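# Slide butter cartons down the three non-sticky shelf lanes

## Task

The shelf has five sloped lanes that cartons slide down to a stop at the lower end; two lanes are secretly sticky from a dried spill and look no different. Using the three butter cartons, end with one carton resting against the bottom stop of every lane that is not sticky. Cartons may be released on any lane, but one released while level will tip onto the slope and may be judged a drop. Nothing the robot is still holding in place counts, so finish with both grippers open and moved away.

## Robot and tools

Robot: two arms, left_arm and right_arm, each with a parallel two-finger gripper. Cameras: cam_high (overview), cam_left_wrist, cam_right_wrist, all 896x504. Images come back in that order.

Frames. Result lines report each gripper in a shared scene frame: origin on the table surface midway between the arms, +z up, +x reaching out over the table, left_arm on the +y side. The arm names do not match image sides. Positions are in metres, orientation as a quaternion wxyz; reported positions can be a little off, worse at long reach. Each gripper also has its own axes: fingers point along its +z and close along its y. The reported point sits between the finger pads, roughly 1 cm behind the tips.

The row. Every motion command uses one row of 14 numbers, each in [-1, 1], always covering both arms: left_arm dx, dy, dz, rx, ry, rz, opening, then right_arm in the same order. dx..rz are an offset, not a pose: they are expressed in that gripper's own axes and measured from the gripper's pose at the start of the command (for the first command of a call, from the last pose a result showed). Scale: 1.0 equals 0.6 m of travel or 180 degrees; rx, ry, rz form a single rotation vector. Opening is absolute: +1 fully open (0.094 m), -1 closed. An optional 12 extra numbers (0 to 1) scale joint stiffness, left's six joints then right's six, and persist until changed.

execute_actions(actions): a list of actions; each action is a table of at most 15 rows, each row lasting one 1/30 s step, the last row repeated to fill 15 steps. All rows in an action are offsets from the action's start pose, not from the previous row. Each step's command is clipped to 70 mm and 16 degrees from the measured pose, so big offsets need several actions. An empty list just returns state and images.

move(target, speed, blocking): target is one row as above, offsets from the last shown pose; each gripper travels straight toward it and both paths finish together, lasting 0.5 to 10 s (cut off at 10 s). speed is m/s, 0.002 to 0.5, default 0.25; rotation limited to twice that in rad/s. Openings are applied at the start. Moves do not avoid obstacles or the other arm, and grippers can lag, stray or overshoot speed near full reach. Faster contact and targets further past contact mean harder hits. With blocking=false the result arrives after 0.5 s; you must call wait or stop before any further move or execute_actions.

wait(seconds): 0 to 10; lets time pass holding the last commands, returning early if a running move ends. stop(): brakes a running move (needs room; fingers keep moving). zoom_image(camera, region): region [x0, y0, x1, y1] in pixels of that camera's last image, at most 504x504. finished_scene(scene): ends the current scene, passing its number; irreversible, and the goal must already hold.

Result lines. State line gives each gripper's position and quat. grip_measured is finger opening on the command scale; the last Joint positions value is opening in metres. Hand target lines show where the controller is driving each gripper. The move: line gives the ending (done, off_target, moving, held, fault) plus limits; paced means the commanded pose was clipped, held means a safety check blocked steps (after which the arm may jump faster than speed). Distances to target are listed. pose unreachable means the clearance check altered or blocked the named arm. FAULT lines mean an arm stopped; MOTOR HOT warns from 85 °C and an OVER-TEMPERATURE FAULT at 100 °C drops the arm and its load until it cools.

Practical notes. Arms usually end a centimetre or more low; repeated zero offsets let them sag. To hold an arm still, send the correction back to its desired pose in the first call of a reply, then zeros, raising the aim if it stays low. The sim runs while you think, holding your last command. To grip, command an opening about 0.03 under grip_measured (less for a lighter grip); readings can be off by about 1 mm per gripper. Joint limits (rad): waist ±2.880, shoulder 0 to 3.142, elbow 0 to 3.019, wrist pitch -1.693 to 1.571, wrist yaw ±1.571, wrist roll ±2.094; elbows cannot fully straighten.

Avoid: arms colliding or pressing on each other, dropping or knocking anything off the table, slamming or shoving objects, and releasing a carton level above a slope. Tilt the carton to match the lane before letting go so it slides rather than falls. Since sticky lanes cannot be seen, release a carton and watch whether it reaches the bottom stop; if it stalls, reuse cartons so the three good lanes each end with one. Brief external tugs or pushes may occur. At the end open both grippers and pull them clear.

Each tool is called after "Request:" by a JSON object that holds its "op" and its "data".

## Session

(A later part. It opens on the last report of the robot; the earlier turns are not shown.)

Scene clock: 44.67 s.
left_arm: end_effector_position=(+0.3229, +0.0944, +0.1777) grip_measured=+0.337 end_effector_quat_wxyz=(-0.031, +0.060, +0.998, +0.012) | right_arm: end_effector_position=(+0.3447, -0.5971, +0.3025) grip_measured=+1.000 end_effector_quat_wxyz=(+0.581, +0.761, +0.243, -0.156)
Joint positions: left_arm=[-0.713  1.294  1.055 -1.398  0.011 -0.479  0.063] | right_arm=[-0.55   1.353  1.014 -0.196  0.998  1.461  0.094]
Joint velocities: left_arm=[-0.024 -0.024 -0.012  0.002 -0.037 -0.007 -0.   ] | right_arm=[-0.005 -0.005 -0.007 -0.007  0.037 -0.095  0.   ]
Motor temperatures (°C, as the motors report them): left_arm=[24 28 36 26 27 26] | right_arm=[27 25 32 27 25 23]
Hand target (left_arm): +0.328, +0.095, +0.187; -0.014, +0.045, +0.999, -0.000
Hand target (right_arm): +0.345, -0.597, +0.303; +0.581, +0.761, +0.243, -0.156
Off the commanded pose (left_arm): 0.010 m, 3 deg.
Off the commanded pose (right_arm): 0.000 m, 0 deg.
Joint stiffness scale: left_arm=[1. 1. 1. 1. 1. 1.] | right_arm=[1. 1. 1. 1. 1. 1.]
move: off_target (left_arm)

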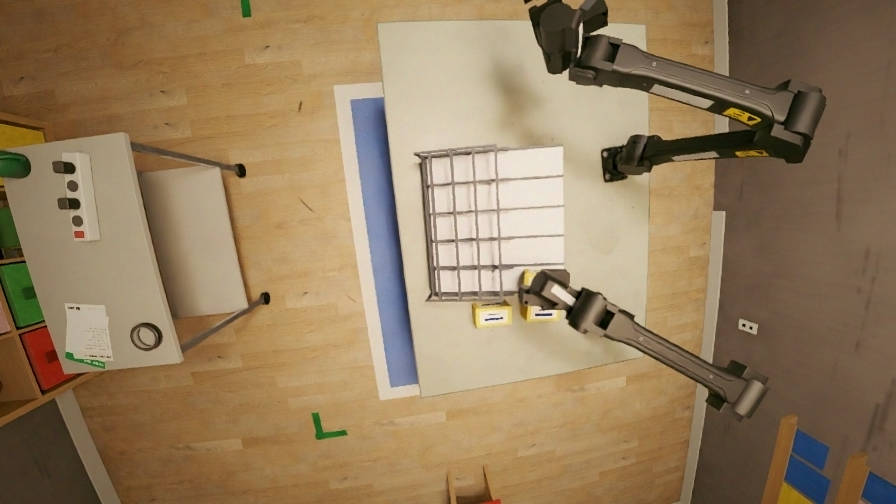

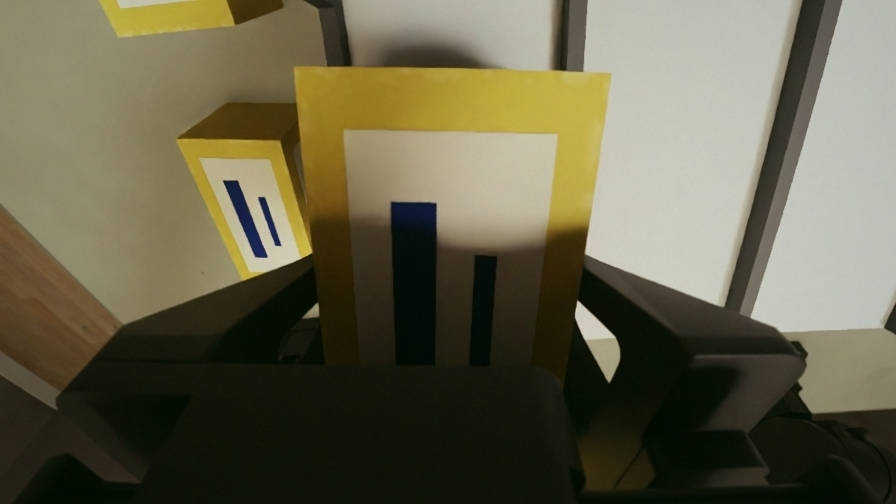

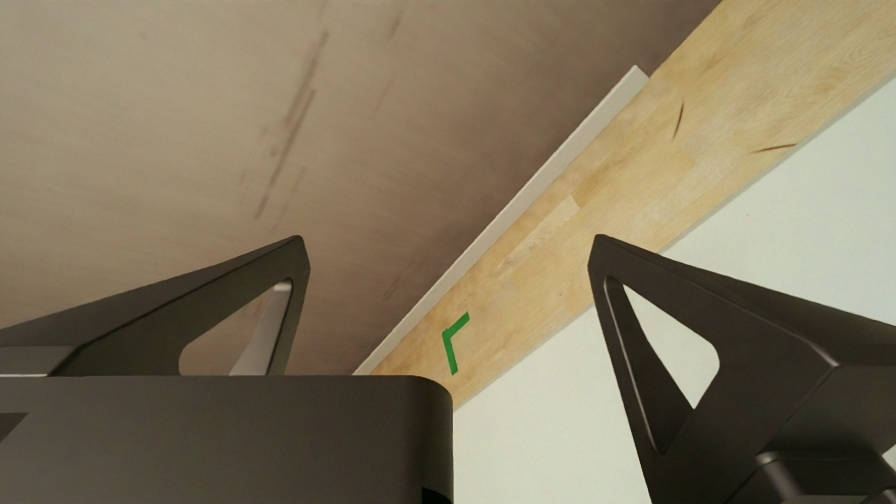

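Request:
{"op": "move", "data": {"target": [0,0,0.045,0.008,-0.015,0,0.3,0,0,0,0,0,0,1], "speed": 0.03}}

Scene clock: 48.00 s.
left_arm: end_effector_position=(+0.3268, +0.0927, +0.1605) grip_measured=+0.337 end_effector_quat_wxyz=(-0.001, +0.059, +0.998, -0.003) | right_arm: end_effector_position=(+0.3447, -0.5971, +0.3025) grip_measured=+1.000 end_effector_quat_wxyz=(+0.581, +0.761, +0.243, -0.156)
Joint positions: left_arm=[-0.713  1.272  0.99  -1.287  0.006 -0.481  0.063] | right_arm=[-0.55   1.353  1.014 -0.196  0.998  1.461  0.094]
Joint velocities: left_arm=[-0.005  0.005 -0.022 -0.002 -0.007 -0.007  0.   ] | right_arm=[ 0.005  0.005 -0.007 -0.002  0.022 -0.037  0.   ]
Motor temperatures (°C, as the motors report them): left_arm=[24 28 36 26 27 26] | right_arm=[27 25 32 27 25 23]
Hand target (left_arm): +0.321, +0.095, +0.151; -0.009, +0.059, +0.998, -0.001
Hand target (right_arm): +0.345, -0.597, +0.303; +0.581, +0.761, +0.243, -0.156
Off the commanded pose (left_arm): 0.012 m, 1 deg.
Off the commanded pose (right_arm): 0.000 m, 0 deg.
Joint stiffness scale: left_arm=[1. 1. 1. 1. 1. 1.] | right_arm=[1. 1. 1. 1. 1. 1.]
move: off_target (left_arm)

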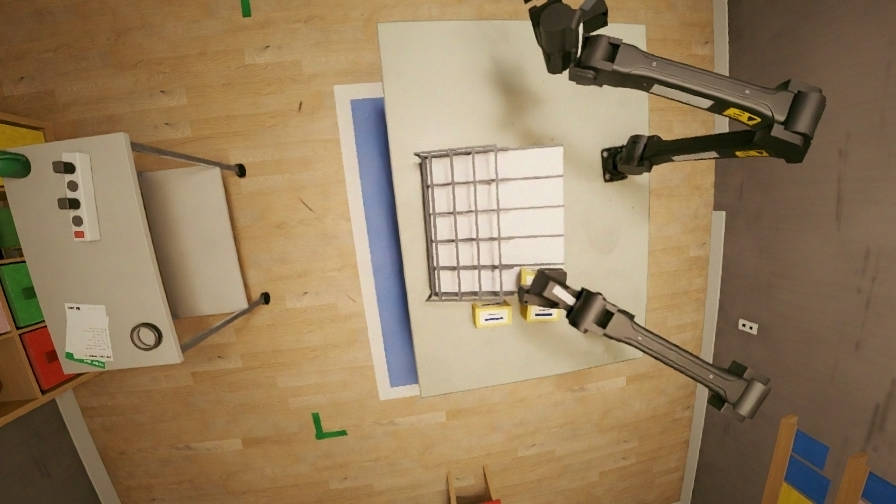

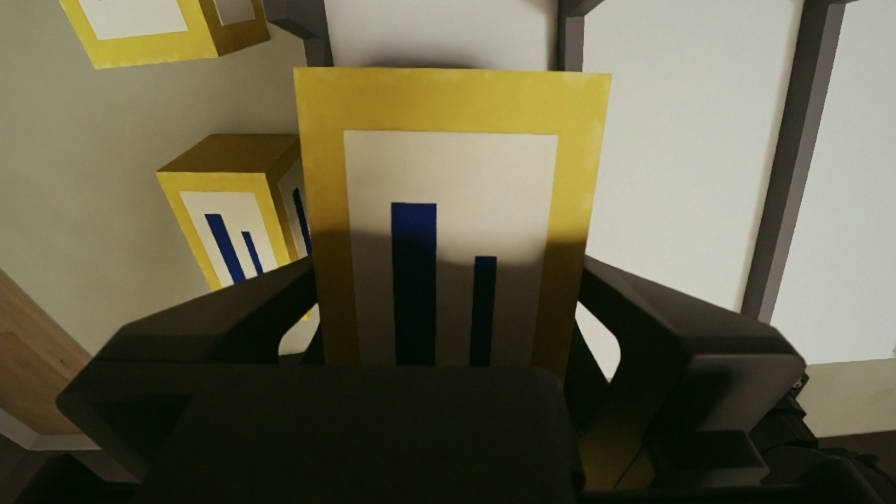

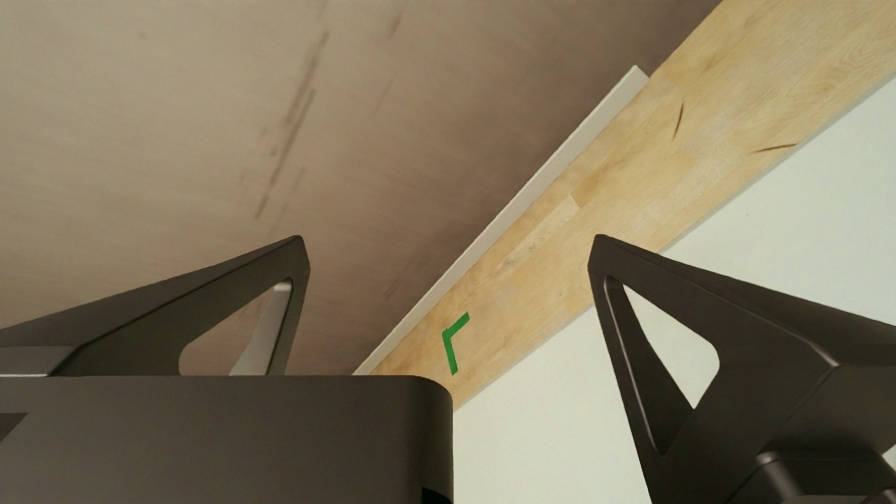

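Contact. Release.

Request:
{"op": "execute_actions", "data": {"actions": [[[0,0,0,0,0,0,0.7,0,0,0,0,0,0,1]],[[0,0,0,0,0,0,0.7,0,0,0,0,0,0,1]],[[0,0,0,0,0,0,0.7,0,0,0,0,0,0,1]]]}}

Scene clock: 51.60 s.
left_arm: end_effector_position=(+0.3269, +0.0927, +0.1606) grip_measured=+0.698 end_effector_quat_wxyz=(-0.000, +0.059, +0.998, -0.003) | right_arm: end_effector_position=(+0.3447, -0.5971, +0.3025) grip_measured=+1.000 end_effector_quat_wxyz=(+0.581, +0.761, +0.243, -0.156)
Joint positions: left_arm=[-0.713  1.271  0.99  -1.287  0.006 -0.481  0.08 ] | right_arm=[-0.55   1.353  1.014 -0.196  0.998  1.461  0.094]
Joint velocities: left_arm=[ 0.005 -0.015 -0.012 -0.012  0.007 -0.037 -0.001] | right_arm=[ 0.005 -0.015 -0.007  0.002 -0.051  0.022  0.   ]
Motor temperatures (°C, as the motors report them): left_arm=[24 28 35 26 27 26] | right_arm=[27 25 32 27 25 23]
Hand target (left_arm): +0.327, +0.093, +0.161; -0.000, +0.059, +0.998, -0.003
Hand target (right_arm): +0.345, -0.597, +0.303; +0.581, +0.761, +0.243, -0.156
Off the commanded pose (left_arm): 0.000 m, 0 deg.
Off the commanded pose (right_arm): 0.000 m, 0 deg.
Joint stiffness scale: left_arm=[1. 1. 1. 1. 1. 1.] | right_arm=[1. 1. 1. 1. 1. 1.]

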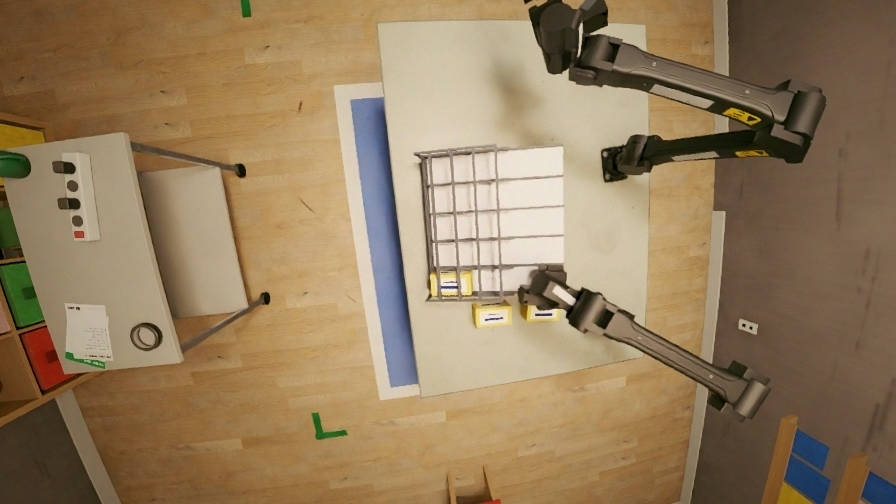

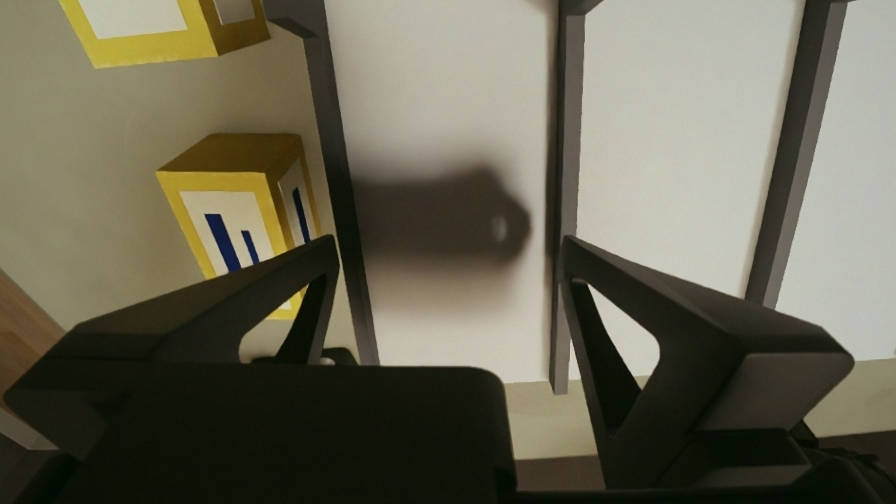

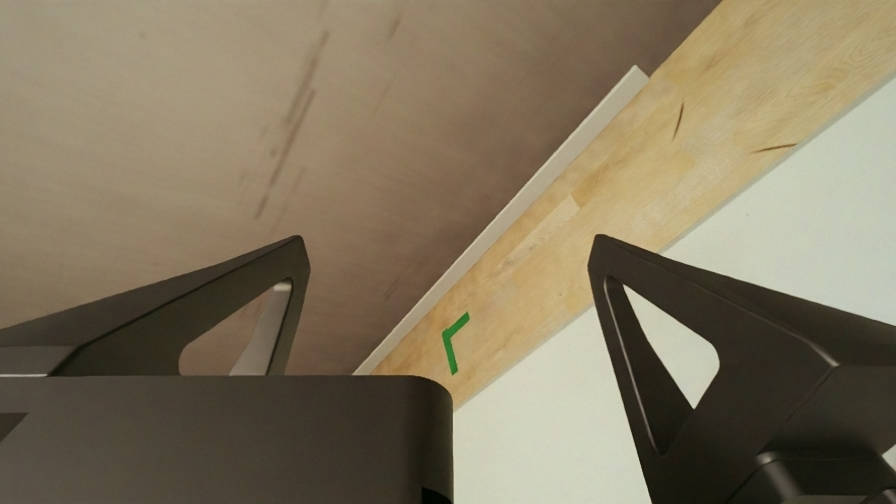

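Request:
{"op": "move", "data": {"target": [0,0,-0.14,0,0,0,1,0,0,0,0,0,0,1], "speed": 0.2}}

Request:
{"op": "move", "data": {"target": [0.15,0.225,0.03,0,-0.095,0,1,0,0,0,0,0,0,1], "speed": 0.2}}

Scene clock: 57.23 s.
left_arm: end_effector_position=(+0.3214, +0.0965, +0.2330) grip_measured=+1.000 end_effector_quat_wxyz=(-0.005, +0.059, +0.998, -0.001) | right_arm: end_effector_position=(+0.3447, -0.5971, +0.3025) grip_measured=+1.000 end_effector_quat_wxyz=(+0.581, +0.761, +0.243, -0.156)
Joint positions: left_arm=[-0.713  1.225  1.144 -1.498  0.006 -0.481  0.094] | right_arm=[-0.55   1.353  1.014 -0.196  0.998  1.461  0.094]
Joint velocities: left_arm=[-0.015 -0.005 -0.017 -0.002 -0.007 -0.066  0.   ] | right_arm=[ 0.005 -0.005  0.002 -0.032  0.037 -0.066  0.   ]
Motor temperatures (°C, as the motors report them): left_arm=[24 28 34 26 27 26] | right_arm=[27 25 32 27 25 23]
Hand target (left_arm): +0.327, +0.093, +0.245; -0.000, +0.059, +0.998, -0.003
Hand target (right_arm): +0.345, -0.597, +0.303; +0.581, +0.761, +0.243, -0.156
Off the commanded pose (left_arm): 0.013 m, 1 deg.
Off the commanded pose (right_arm): 0.000 m, 0 deg.
Joint stiffness scale: left_arm=[1. 1. 1. 1. 1. 1.] | right_arm=[1. 1. 1. 1. 1. 1.]
move: off_target (left_arm)

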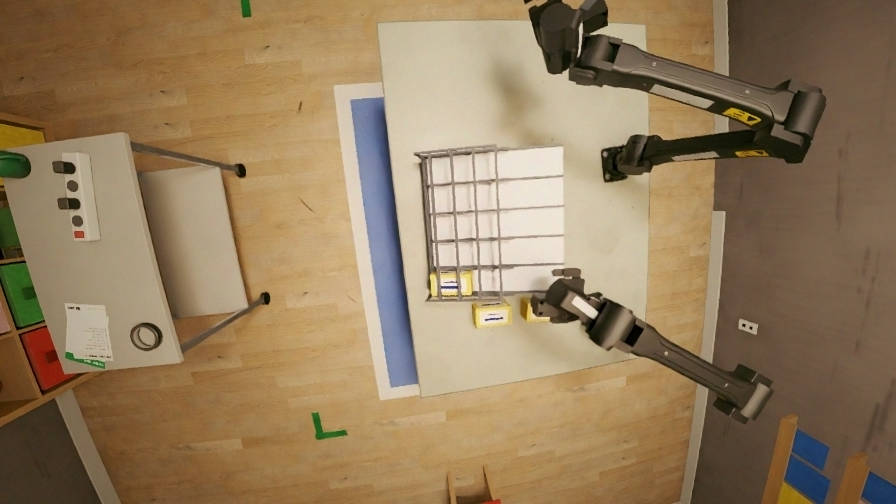

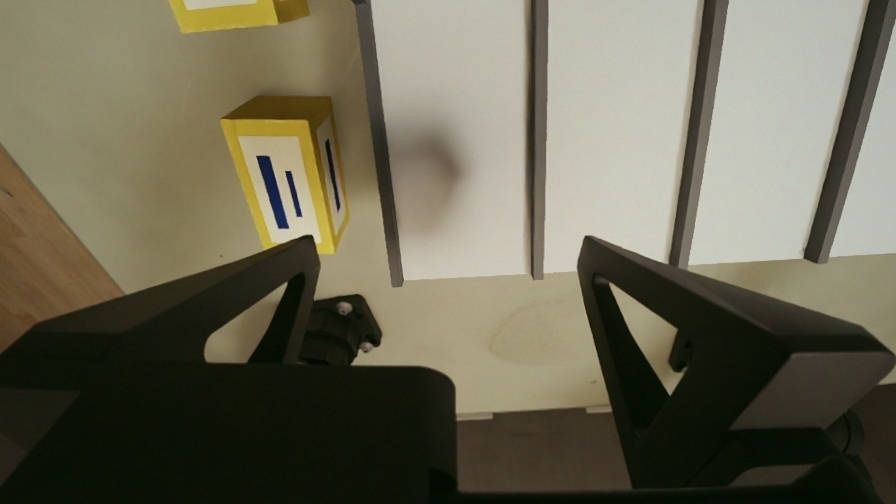

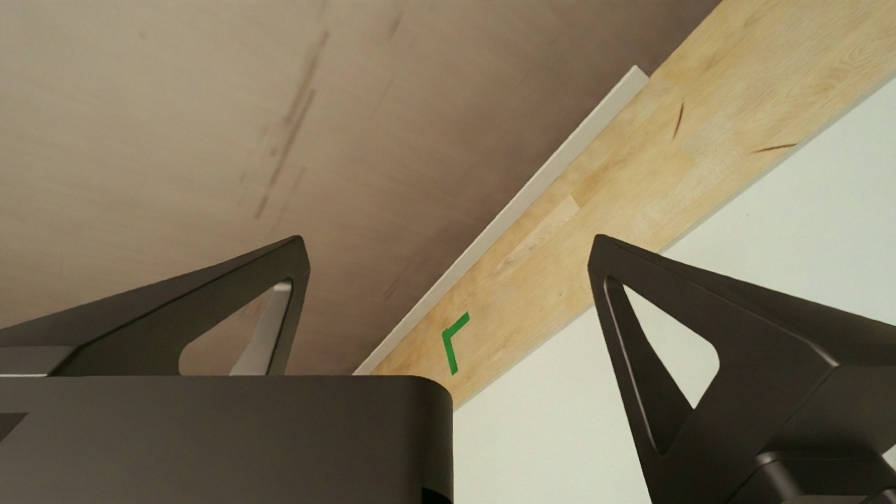

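Scene clock: 58.70 s.
left_arm: end_effector_position=(+0.2431, +0.2428, +0.2246) grip_measured=+1.000 end_effector_quat_wxyz=(+0.141, +0.052, +0.989, -0.008) | right_arm: end_effector_position=(+0.3447, -0.5971, +0.3025) grip_measured=+1.000 end_effector_quat_wxyz=(+0.581, +0.761, +0.243, -0.156)
Joint positions: left_arm=[-0.365  0.632  0.768 -1.424 -0.039 -0.141  0.094] | right_arm=[-0.55   1.353  1.014 -0.196  0.998  1.461  0.094]
Joint velocities: left_arm=[-0.015 -0.015 -0.002  0.002  0.007  0.007  0.   ] | right_arm=[-0.015  0.005 -0.017  0.002 -0.022  0.037  0.   ]
Motor temperatures (°C, as the motors report them): left_arm=[24 28 34 26 27 26] | right_arm=[27 25 32 27 25 23]
Hand target (left_arm): +0.247, +0.243, +0.219; +0.143, +0.058, +0.988, -0.008
Hand target (right_arm): +0.345, -0.597, +0.303; +0.581, +0.761, +0.243, -0.156
Off the commanded pose (left_arm): 0.010 m, 1 deg.
Off the commanded pose (right_arm): 0.000 m, 0 deg.
Joint stiffness scale: left_arm=[1. 1. 1. 1. 1. 1.] | right_arm=[1. 1. 1. 1. 1. 1.]
move: done

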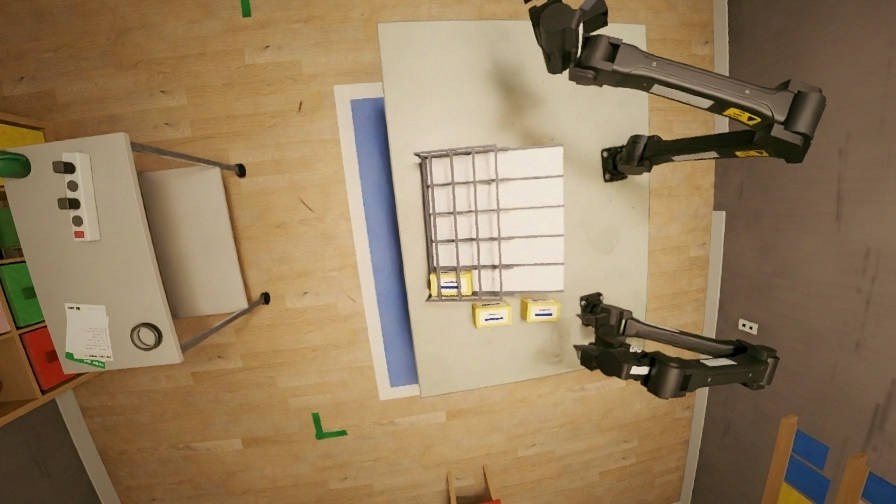

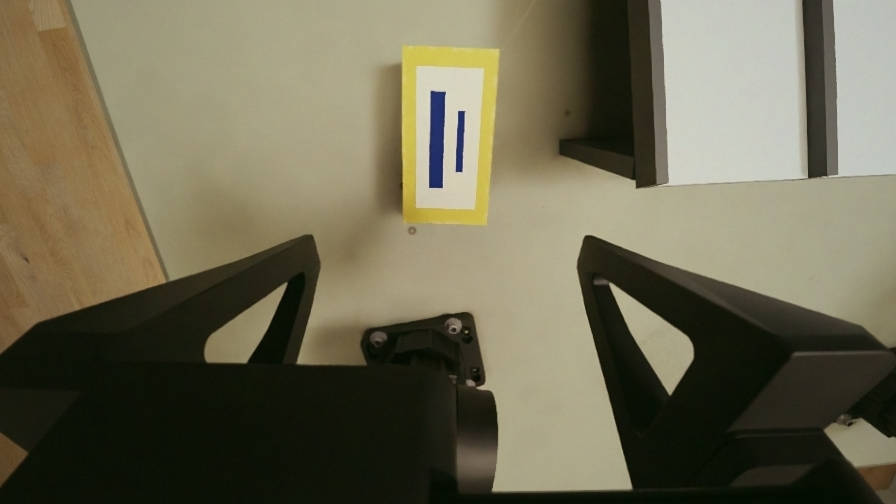

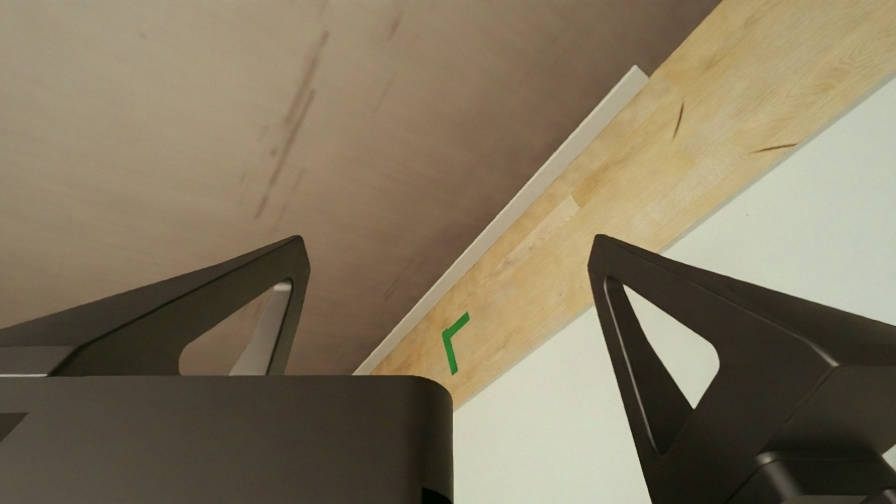

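Request:
{"op": "move", "data": {"target": [0.02,0,0.2,0,0,0,1,0,0,0,0,0,0,1], "speed": 0.2}}

Scene clock: 61.63 s.
left_arm: end_effector_position=(+0.2616, +0.2383, +0.1086) grip_measured=+1.000 end_effector_quat_wxyz=(+0.137, +0.053, +0.989, -0.007) | right_arm: end_effector_position=(+0.3447, -0.5971, +0.3025) grip_measured=+1.000 end_effector_quat_wxyz=(+0.581, +0.761, +0.243, -0.156)
Joint positions: left_arm=[-0.363  0.729  0.496 -1.066 -0.039 -0.138  0.094] | right_arm=[-0.55   1.353  1.014 -0.196  0.998  1.461  0.094]
Joint velocities: left_arm=[ 0.015 -0.005 -0.017 -0.007  0.037  0.022  0.   ] | right_arm=[-0.005 -0.005 -0.002 -0.007  0.051  0.007  0.   ]
Motor temperatures (°C, as the motors report them): left_arm=[24 28 34 26 27 26] | right_arm=[27 25 32 27 25 23]
Hand target (left_arm): +0.264, +0.240, +0.106; +0.141, +0.052, +0.989, -0.008
Hand target (right_arm): +0.345, -0.597, +0.303; +0.581, +0.761, +0.243, -0.156
Off the commanded pose (left_arm): 0.005 m, 1 deg.
Off the commanded pose (right_arm): 0.000 m, 0 deg.
Joint stiffness scale: left_arm=[1. 1. 1. 1. 1. 1.] | right_arm=[1. 1. 1. 1. 1. 1.]
move: done

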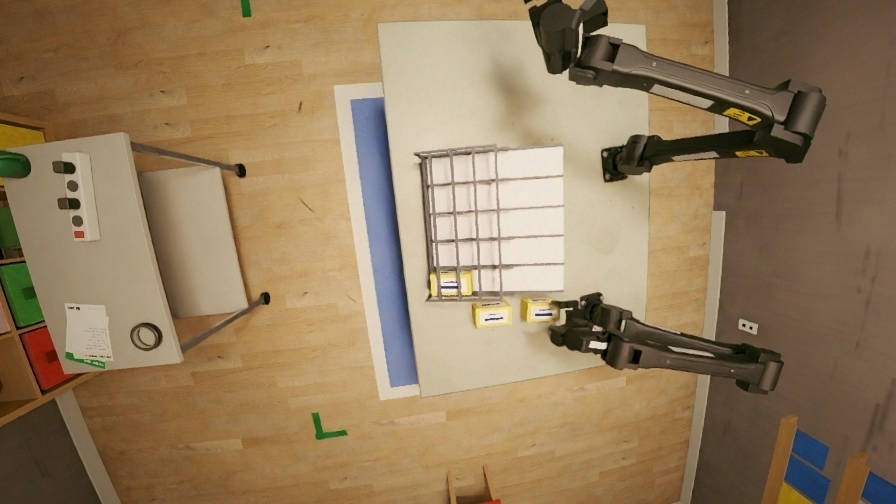

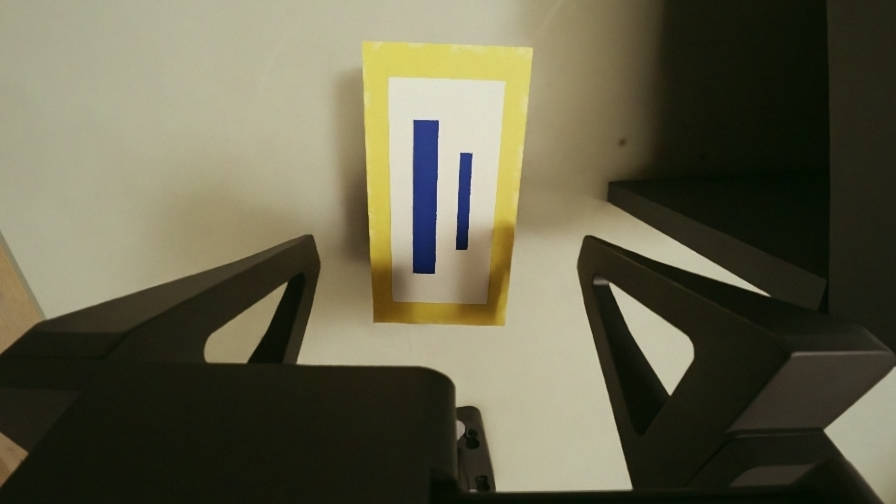

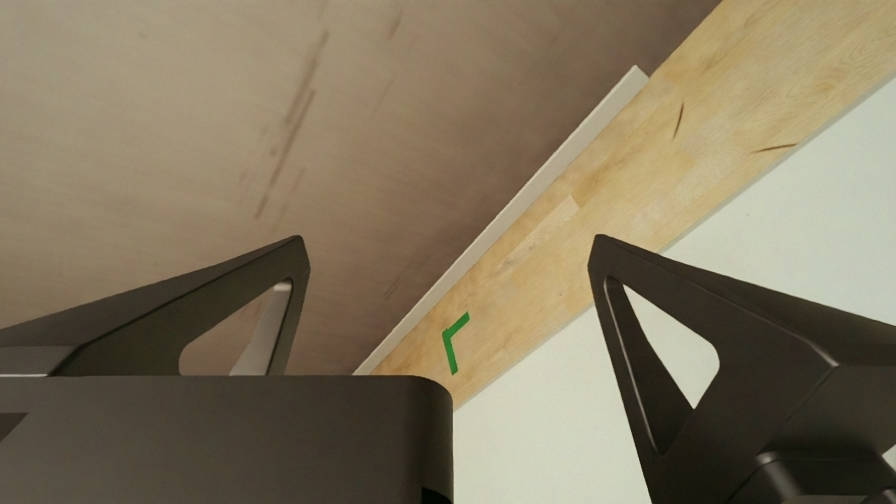

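Request:
{"op": "move", "data": {"target": [-0.012,0,0.128,0,-0.005,0,1,0,0,0,0,0,0,1], "speed": 0.1}}

Request:
{"op": "execute_actions", "data": {"actions": [[[0,0,0,0,0,0,0.3,0,0,0,0,0,0,1]],[[0,0,0,0,0,0,0.3,0,0,0,0,0,0,1]]]}}

Scene clock: 65.03 s.
left_arm: end_effector_position=(+0.2889, +0.2324, +0.0404) grip_measured=+1.000 end_effector_quat_wxyz=(+0.142, +0.051, +0.989, -0.008) | right_arm: end_effector_position=(+0.3447, -0.5971, +0.3025) grip_measured=+1.000 end_effector_quat_wxyz=(+0.581, +0.761, +0.243, -0.156)
Joint positions: left_arm=[-0.359  0.952  0.395 -0.73  -0.039 -0.138  0.094] | right_arm=[-0.55   1.353  1.014 -0.196  0.998  1.461  0.094]
Joint velocities: left_arm=[-0.024 -0.005  0.007 -0.007  0.022  0.007  0.   ] | right_arm=[-0.005 -0.015 -0.002 -0.002 -0.022  0.007  0.   ]
Motor temperatures (°C, as the motors report them): left_arm=[24 28 34 26 26 26] | right_arm=[27 25 32 27 25 23]
Hand target (left_arm): +0.289, +0.235, +0.036; +0.144, +0.052, +0.988, -0.007
Hand target (right_arm): +0.345, -0.597, +0.303; +0.581, +0.761, +0.243, -0.156
Off the commanded pose (left_arm): 0.005 m, 0 deg.
Off the commanded pose (right_arm): 0.000 m, 0 deg.
Joint stiffness scale: left_arm=[1. 1. 1. 1. 1. 1.] | right_arm=[1. 1. 1. 1. 1. 1.]
move: done

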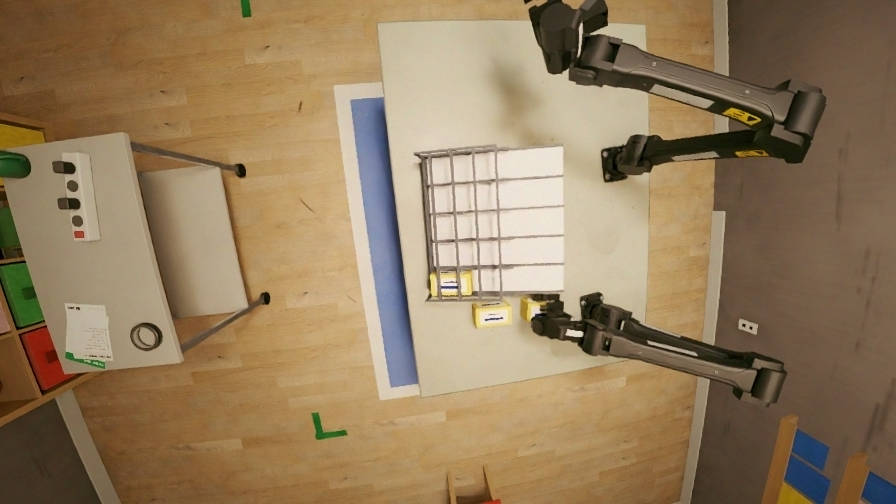

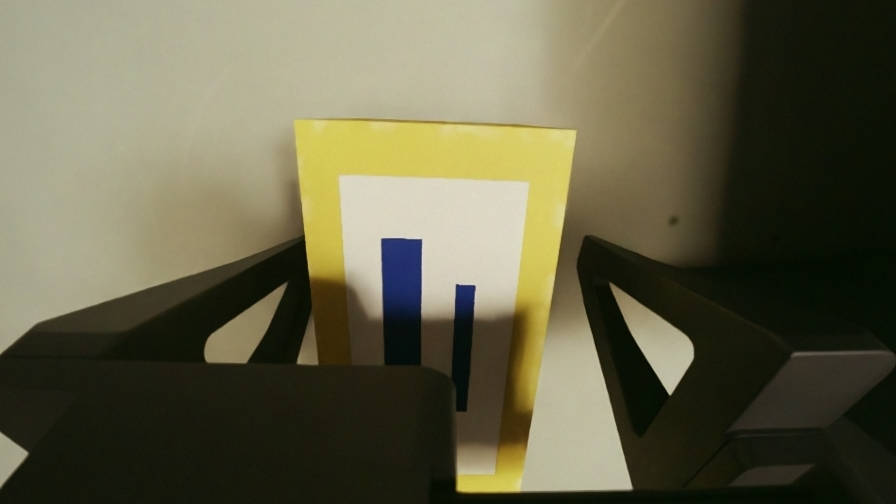

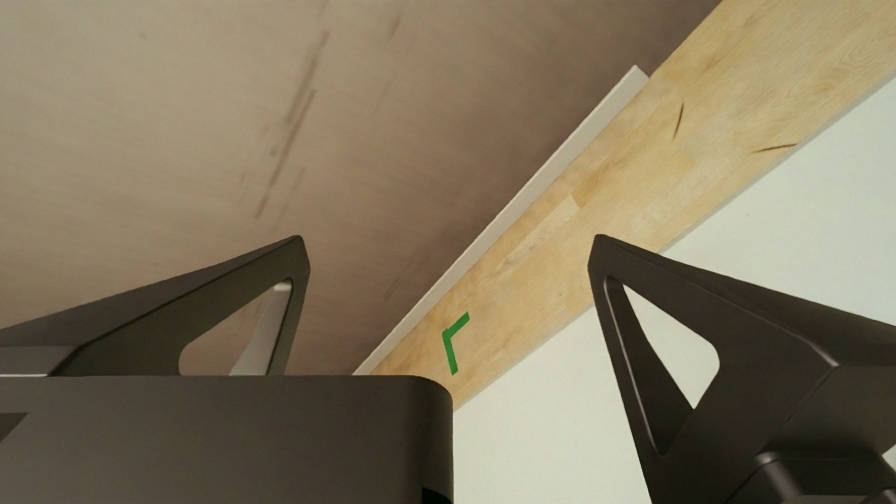

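Scene clock: 66.03 s.
left_arm: end_effector_position=(+0.2890, +0.2326, +0.0404) grip_measured=+0.340 end_effector_quat_wxyz=(+0.142, +0.050, +0.989, -0.008) | right_arm: end_effector_position=(+0.3447, -0.5971, +0.3025) grip_measured=+1.000 end_effector_quat_wxyz=(+0.581, +0.761, +0.243, -0.156)
Joint positions: left_arm=[-0.359  0.952  0.395 -0.73  -0.04  -0.138  0.063] | right_arm=[-0.55   1.353  1.014 -0.196  0.998  1.461  0.094]
Joint velocities: left_arm=[-0.015 -0.005  0.002  0.002  0.007 -0.007 -0.   ] | right_arm=[-0.015 -0.015  0.002 -0.002 -0.037  0.037  0.   ]
Motor temperatures (°C, as the motors report them): left_arm=[24 28 34 26 26 26] | right_arm=[27 25 32 27 25 23]
Hand target (left_arm): +0.289, +0.233, +0.040; +0.142, +0.050, +0.989, -0.008
Hand target (right_arm): +0.345, -0.597, +0.303; +0.581, +0.761, +0.243, -0.156
Off the commanded pose (left_arm): 0.000 m, 0 deg.
Off the commanded pose (right_arm): 0.000 m, 0 deg.
Joint stiffness scale: left_arm=[1. 1. 1. 1. 1. 1.] | right_arm=[1. 1. 1. 1. 1. 1.]

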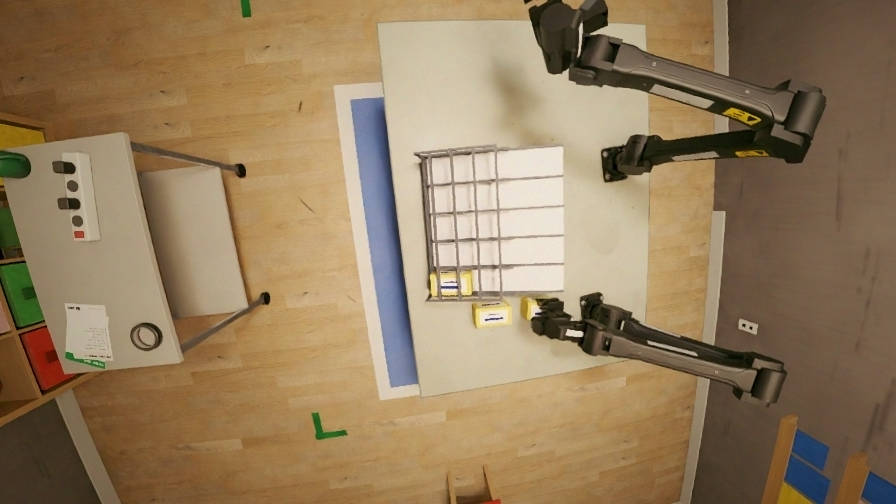

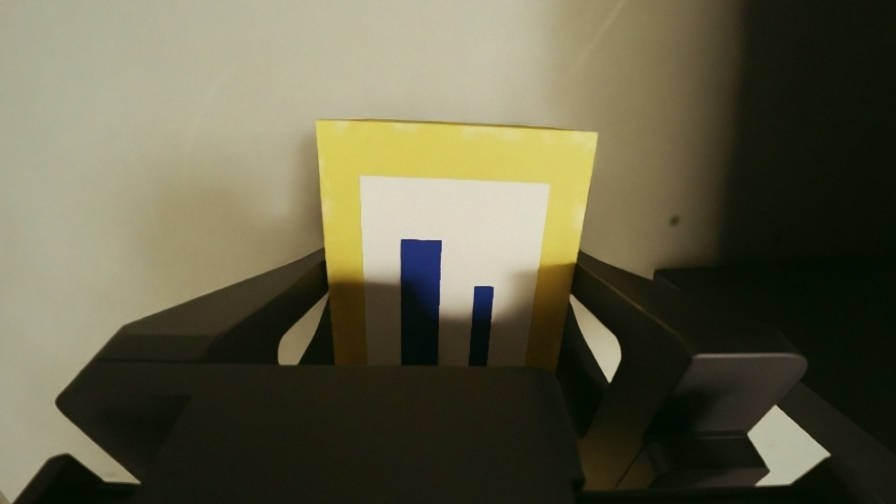

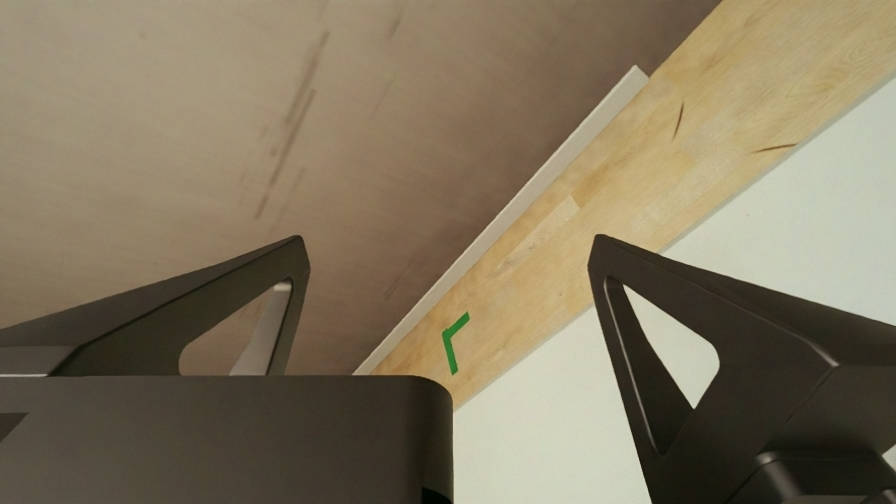

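Request:
{"op": "move", "data": {"target": [-0.117,0,-0.4,0,0,0,0.3,0,0,0,0,0,0,1], "speed": 0.2}}

Request:
{"op": "move", "data": {"target": [-0.125,-0.375,-0.04,0,0.08,0.005,0.3,0,0,0,0,0,0,1], "speed": 0.2}}

Scene clock: 70.87 s.
left_arm: end_effector_position=(+0.2821, +0.2343, +0.2610) grip_measured=+0.340 end_effector_quat_wxyz=(+0.116, +0.051, +0.992, -0.002) | right_arm: end_effector_position=(+0.3447, -0.5971, +0.3025) grip_measured=+1.000 end_effector_quat_wxyz=(+0.581, +0.761, +0.243, -0.156)
Joint positions: left_arm=[-0.359  0.806  0.936 -1.472 -0.04  -0.138  0.063] | right_arm=[-0.55   1.353  1.014 -0.196  0.998  1.461  0.094]
Joint velocities: left_arm=[-0.015 -0.005 -0.007 -0.002 -0.125  0.007 -0.001] | right_arm=[-0.005 -0.005 -0.017 -0.012 -0.051  0.051  0.   ]
Motor temperatures (°C, as the motors report them): left_arm=[24 28 34 26 26 26] | right_arm=[27 25 32 27 25 23]
Hand target (left_arm): +0.290, +0.234, +0.290; +0.142, +0.050, +0.988, -0.007
Hand target (right_arm): +0.345, -0.597, +0.303; +0.581, +0.761, +0.243, -0.156
Off the commanded pose (left_arm): 0.030 m, 3 deg.
Off the commanded pose (right_arm): 0.000 m, 0 deg.
Joint stiffness scale: left_arm=[1. 1. 1. 1. 1. 1.] | right_arm=[1. 1. 1. 1. 1. 1.]
move: off_target (left_arm)

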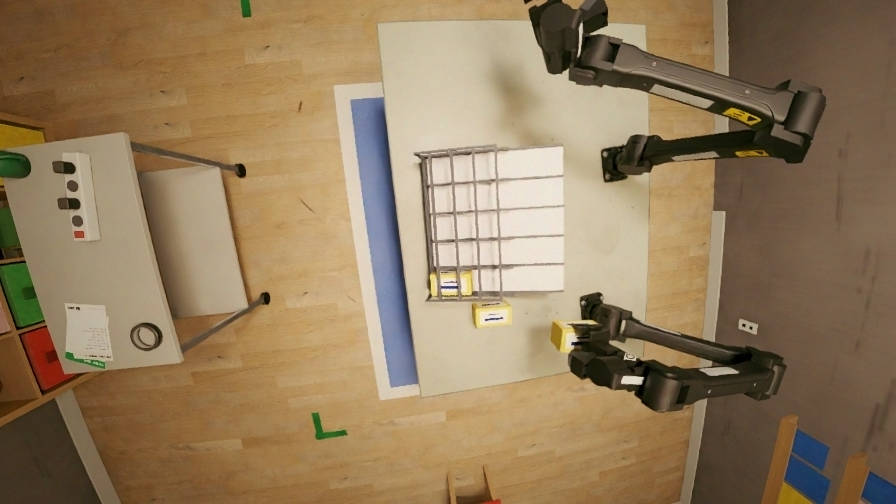

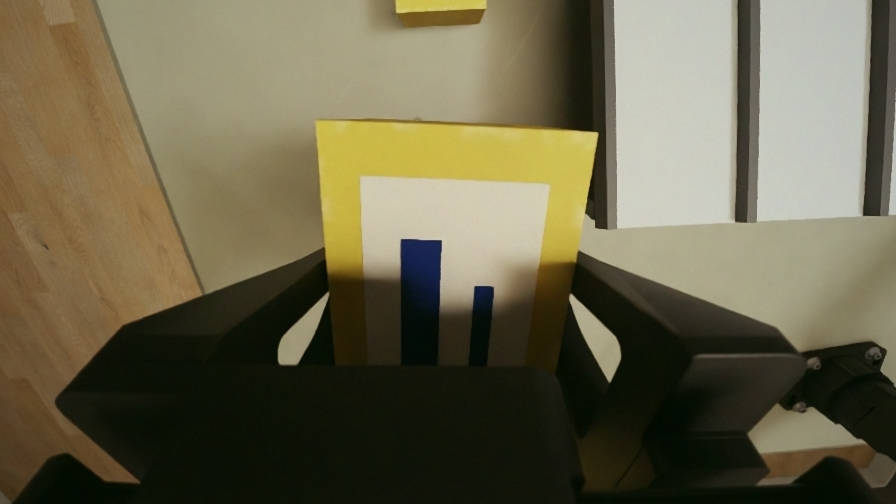

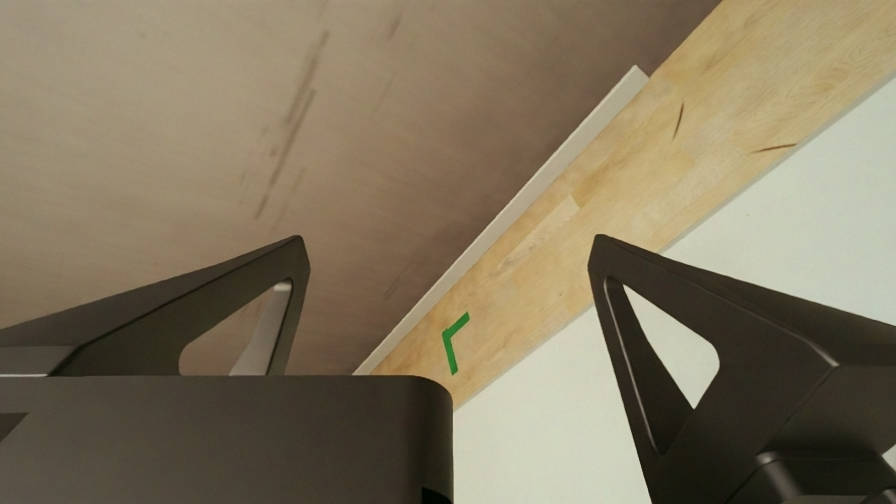

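Scene clock: 72.60 s.
left_arm: end_effector_position=(+0.3190, +0.0101, +0.2661) grip_measured=+0.340 end_effector_quat_wxyz=(-0.032, +0.066, +0.997, +0.023) | right_arm: end_effector_position=(+0.3447, -0.5971, +0.3025) grip_measured=+1.000 end_effector_quat_wxyz=(+0.581, +0.761, +0.243, -0.156)
Joint positions: left_arm=[-0.9    1.407  1.397 -1.638  0.007 -0.653  0.063] | right_arm=[-0.55   1.353  1.014 -0.196  0.998  1.461  0.094]
Joint velocities: left_arm=[-0.034  0.005 -0.007  0.007  0.037  0.051  0.   ] | right_arm=[ 0.005 -0.005  0.002 -0.002  0.007 -0.066  0.   ]
Motor temperatures (°C, as the motors report them): left_arm=[24 28 35 26 26 26] | right_arm=[27 25 32 27 25 23]
Hand target (left_arm): +0.325, +0.002, +0.297; -0.009, +0.060, +0.998, +0.003
Hand target (right_arm): +0.345, -0.597, +0.303; +0.581, +0.761, +0.243, -0.156
Off the commanded pose (left_arm): 0.035 m, 3 deg.
Off the commanded pose (right_arm): 0.000 m, 0 deg.
Joint stiffness scale: left_arm=[1. 1. 1. 1. 1. 1.] | right_arm=[1. 1. 1. 1. 1. 1.]
move: off_target (left_arm)

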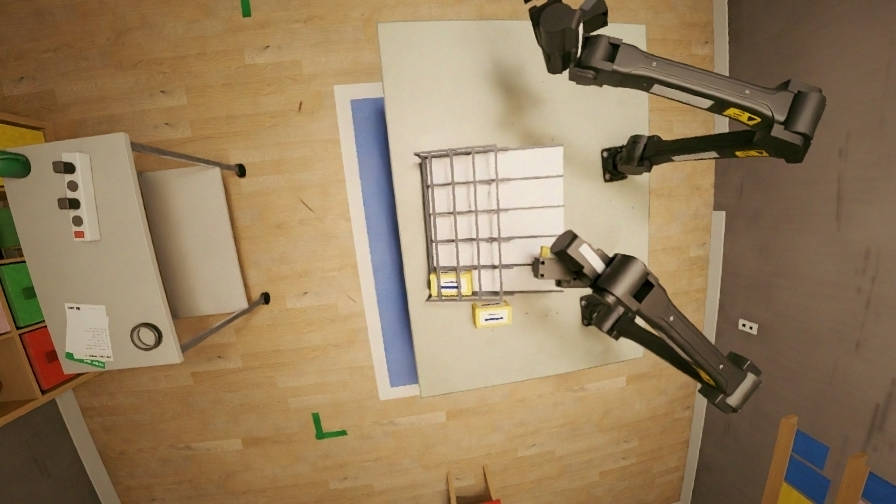

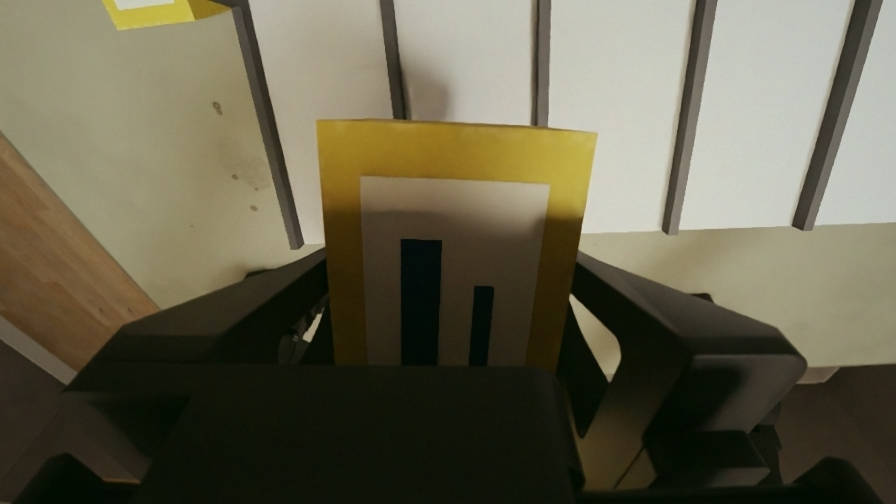

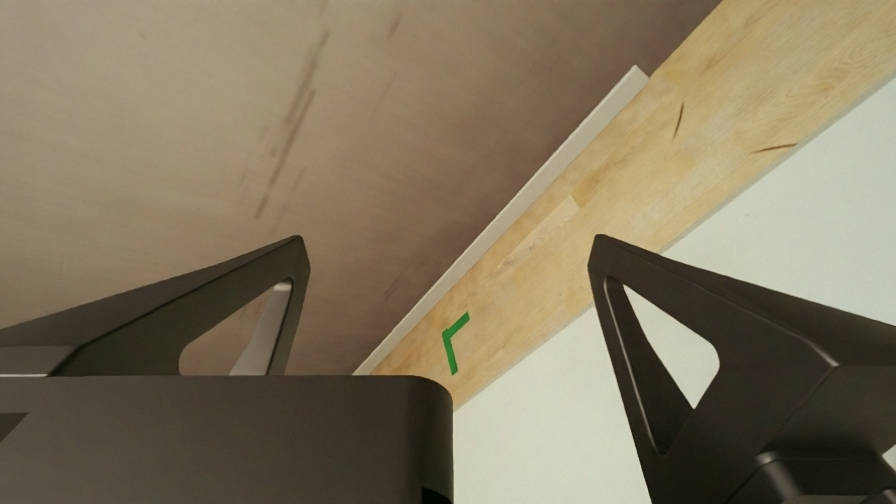

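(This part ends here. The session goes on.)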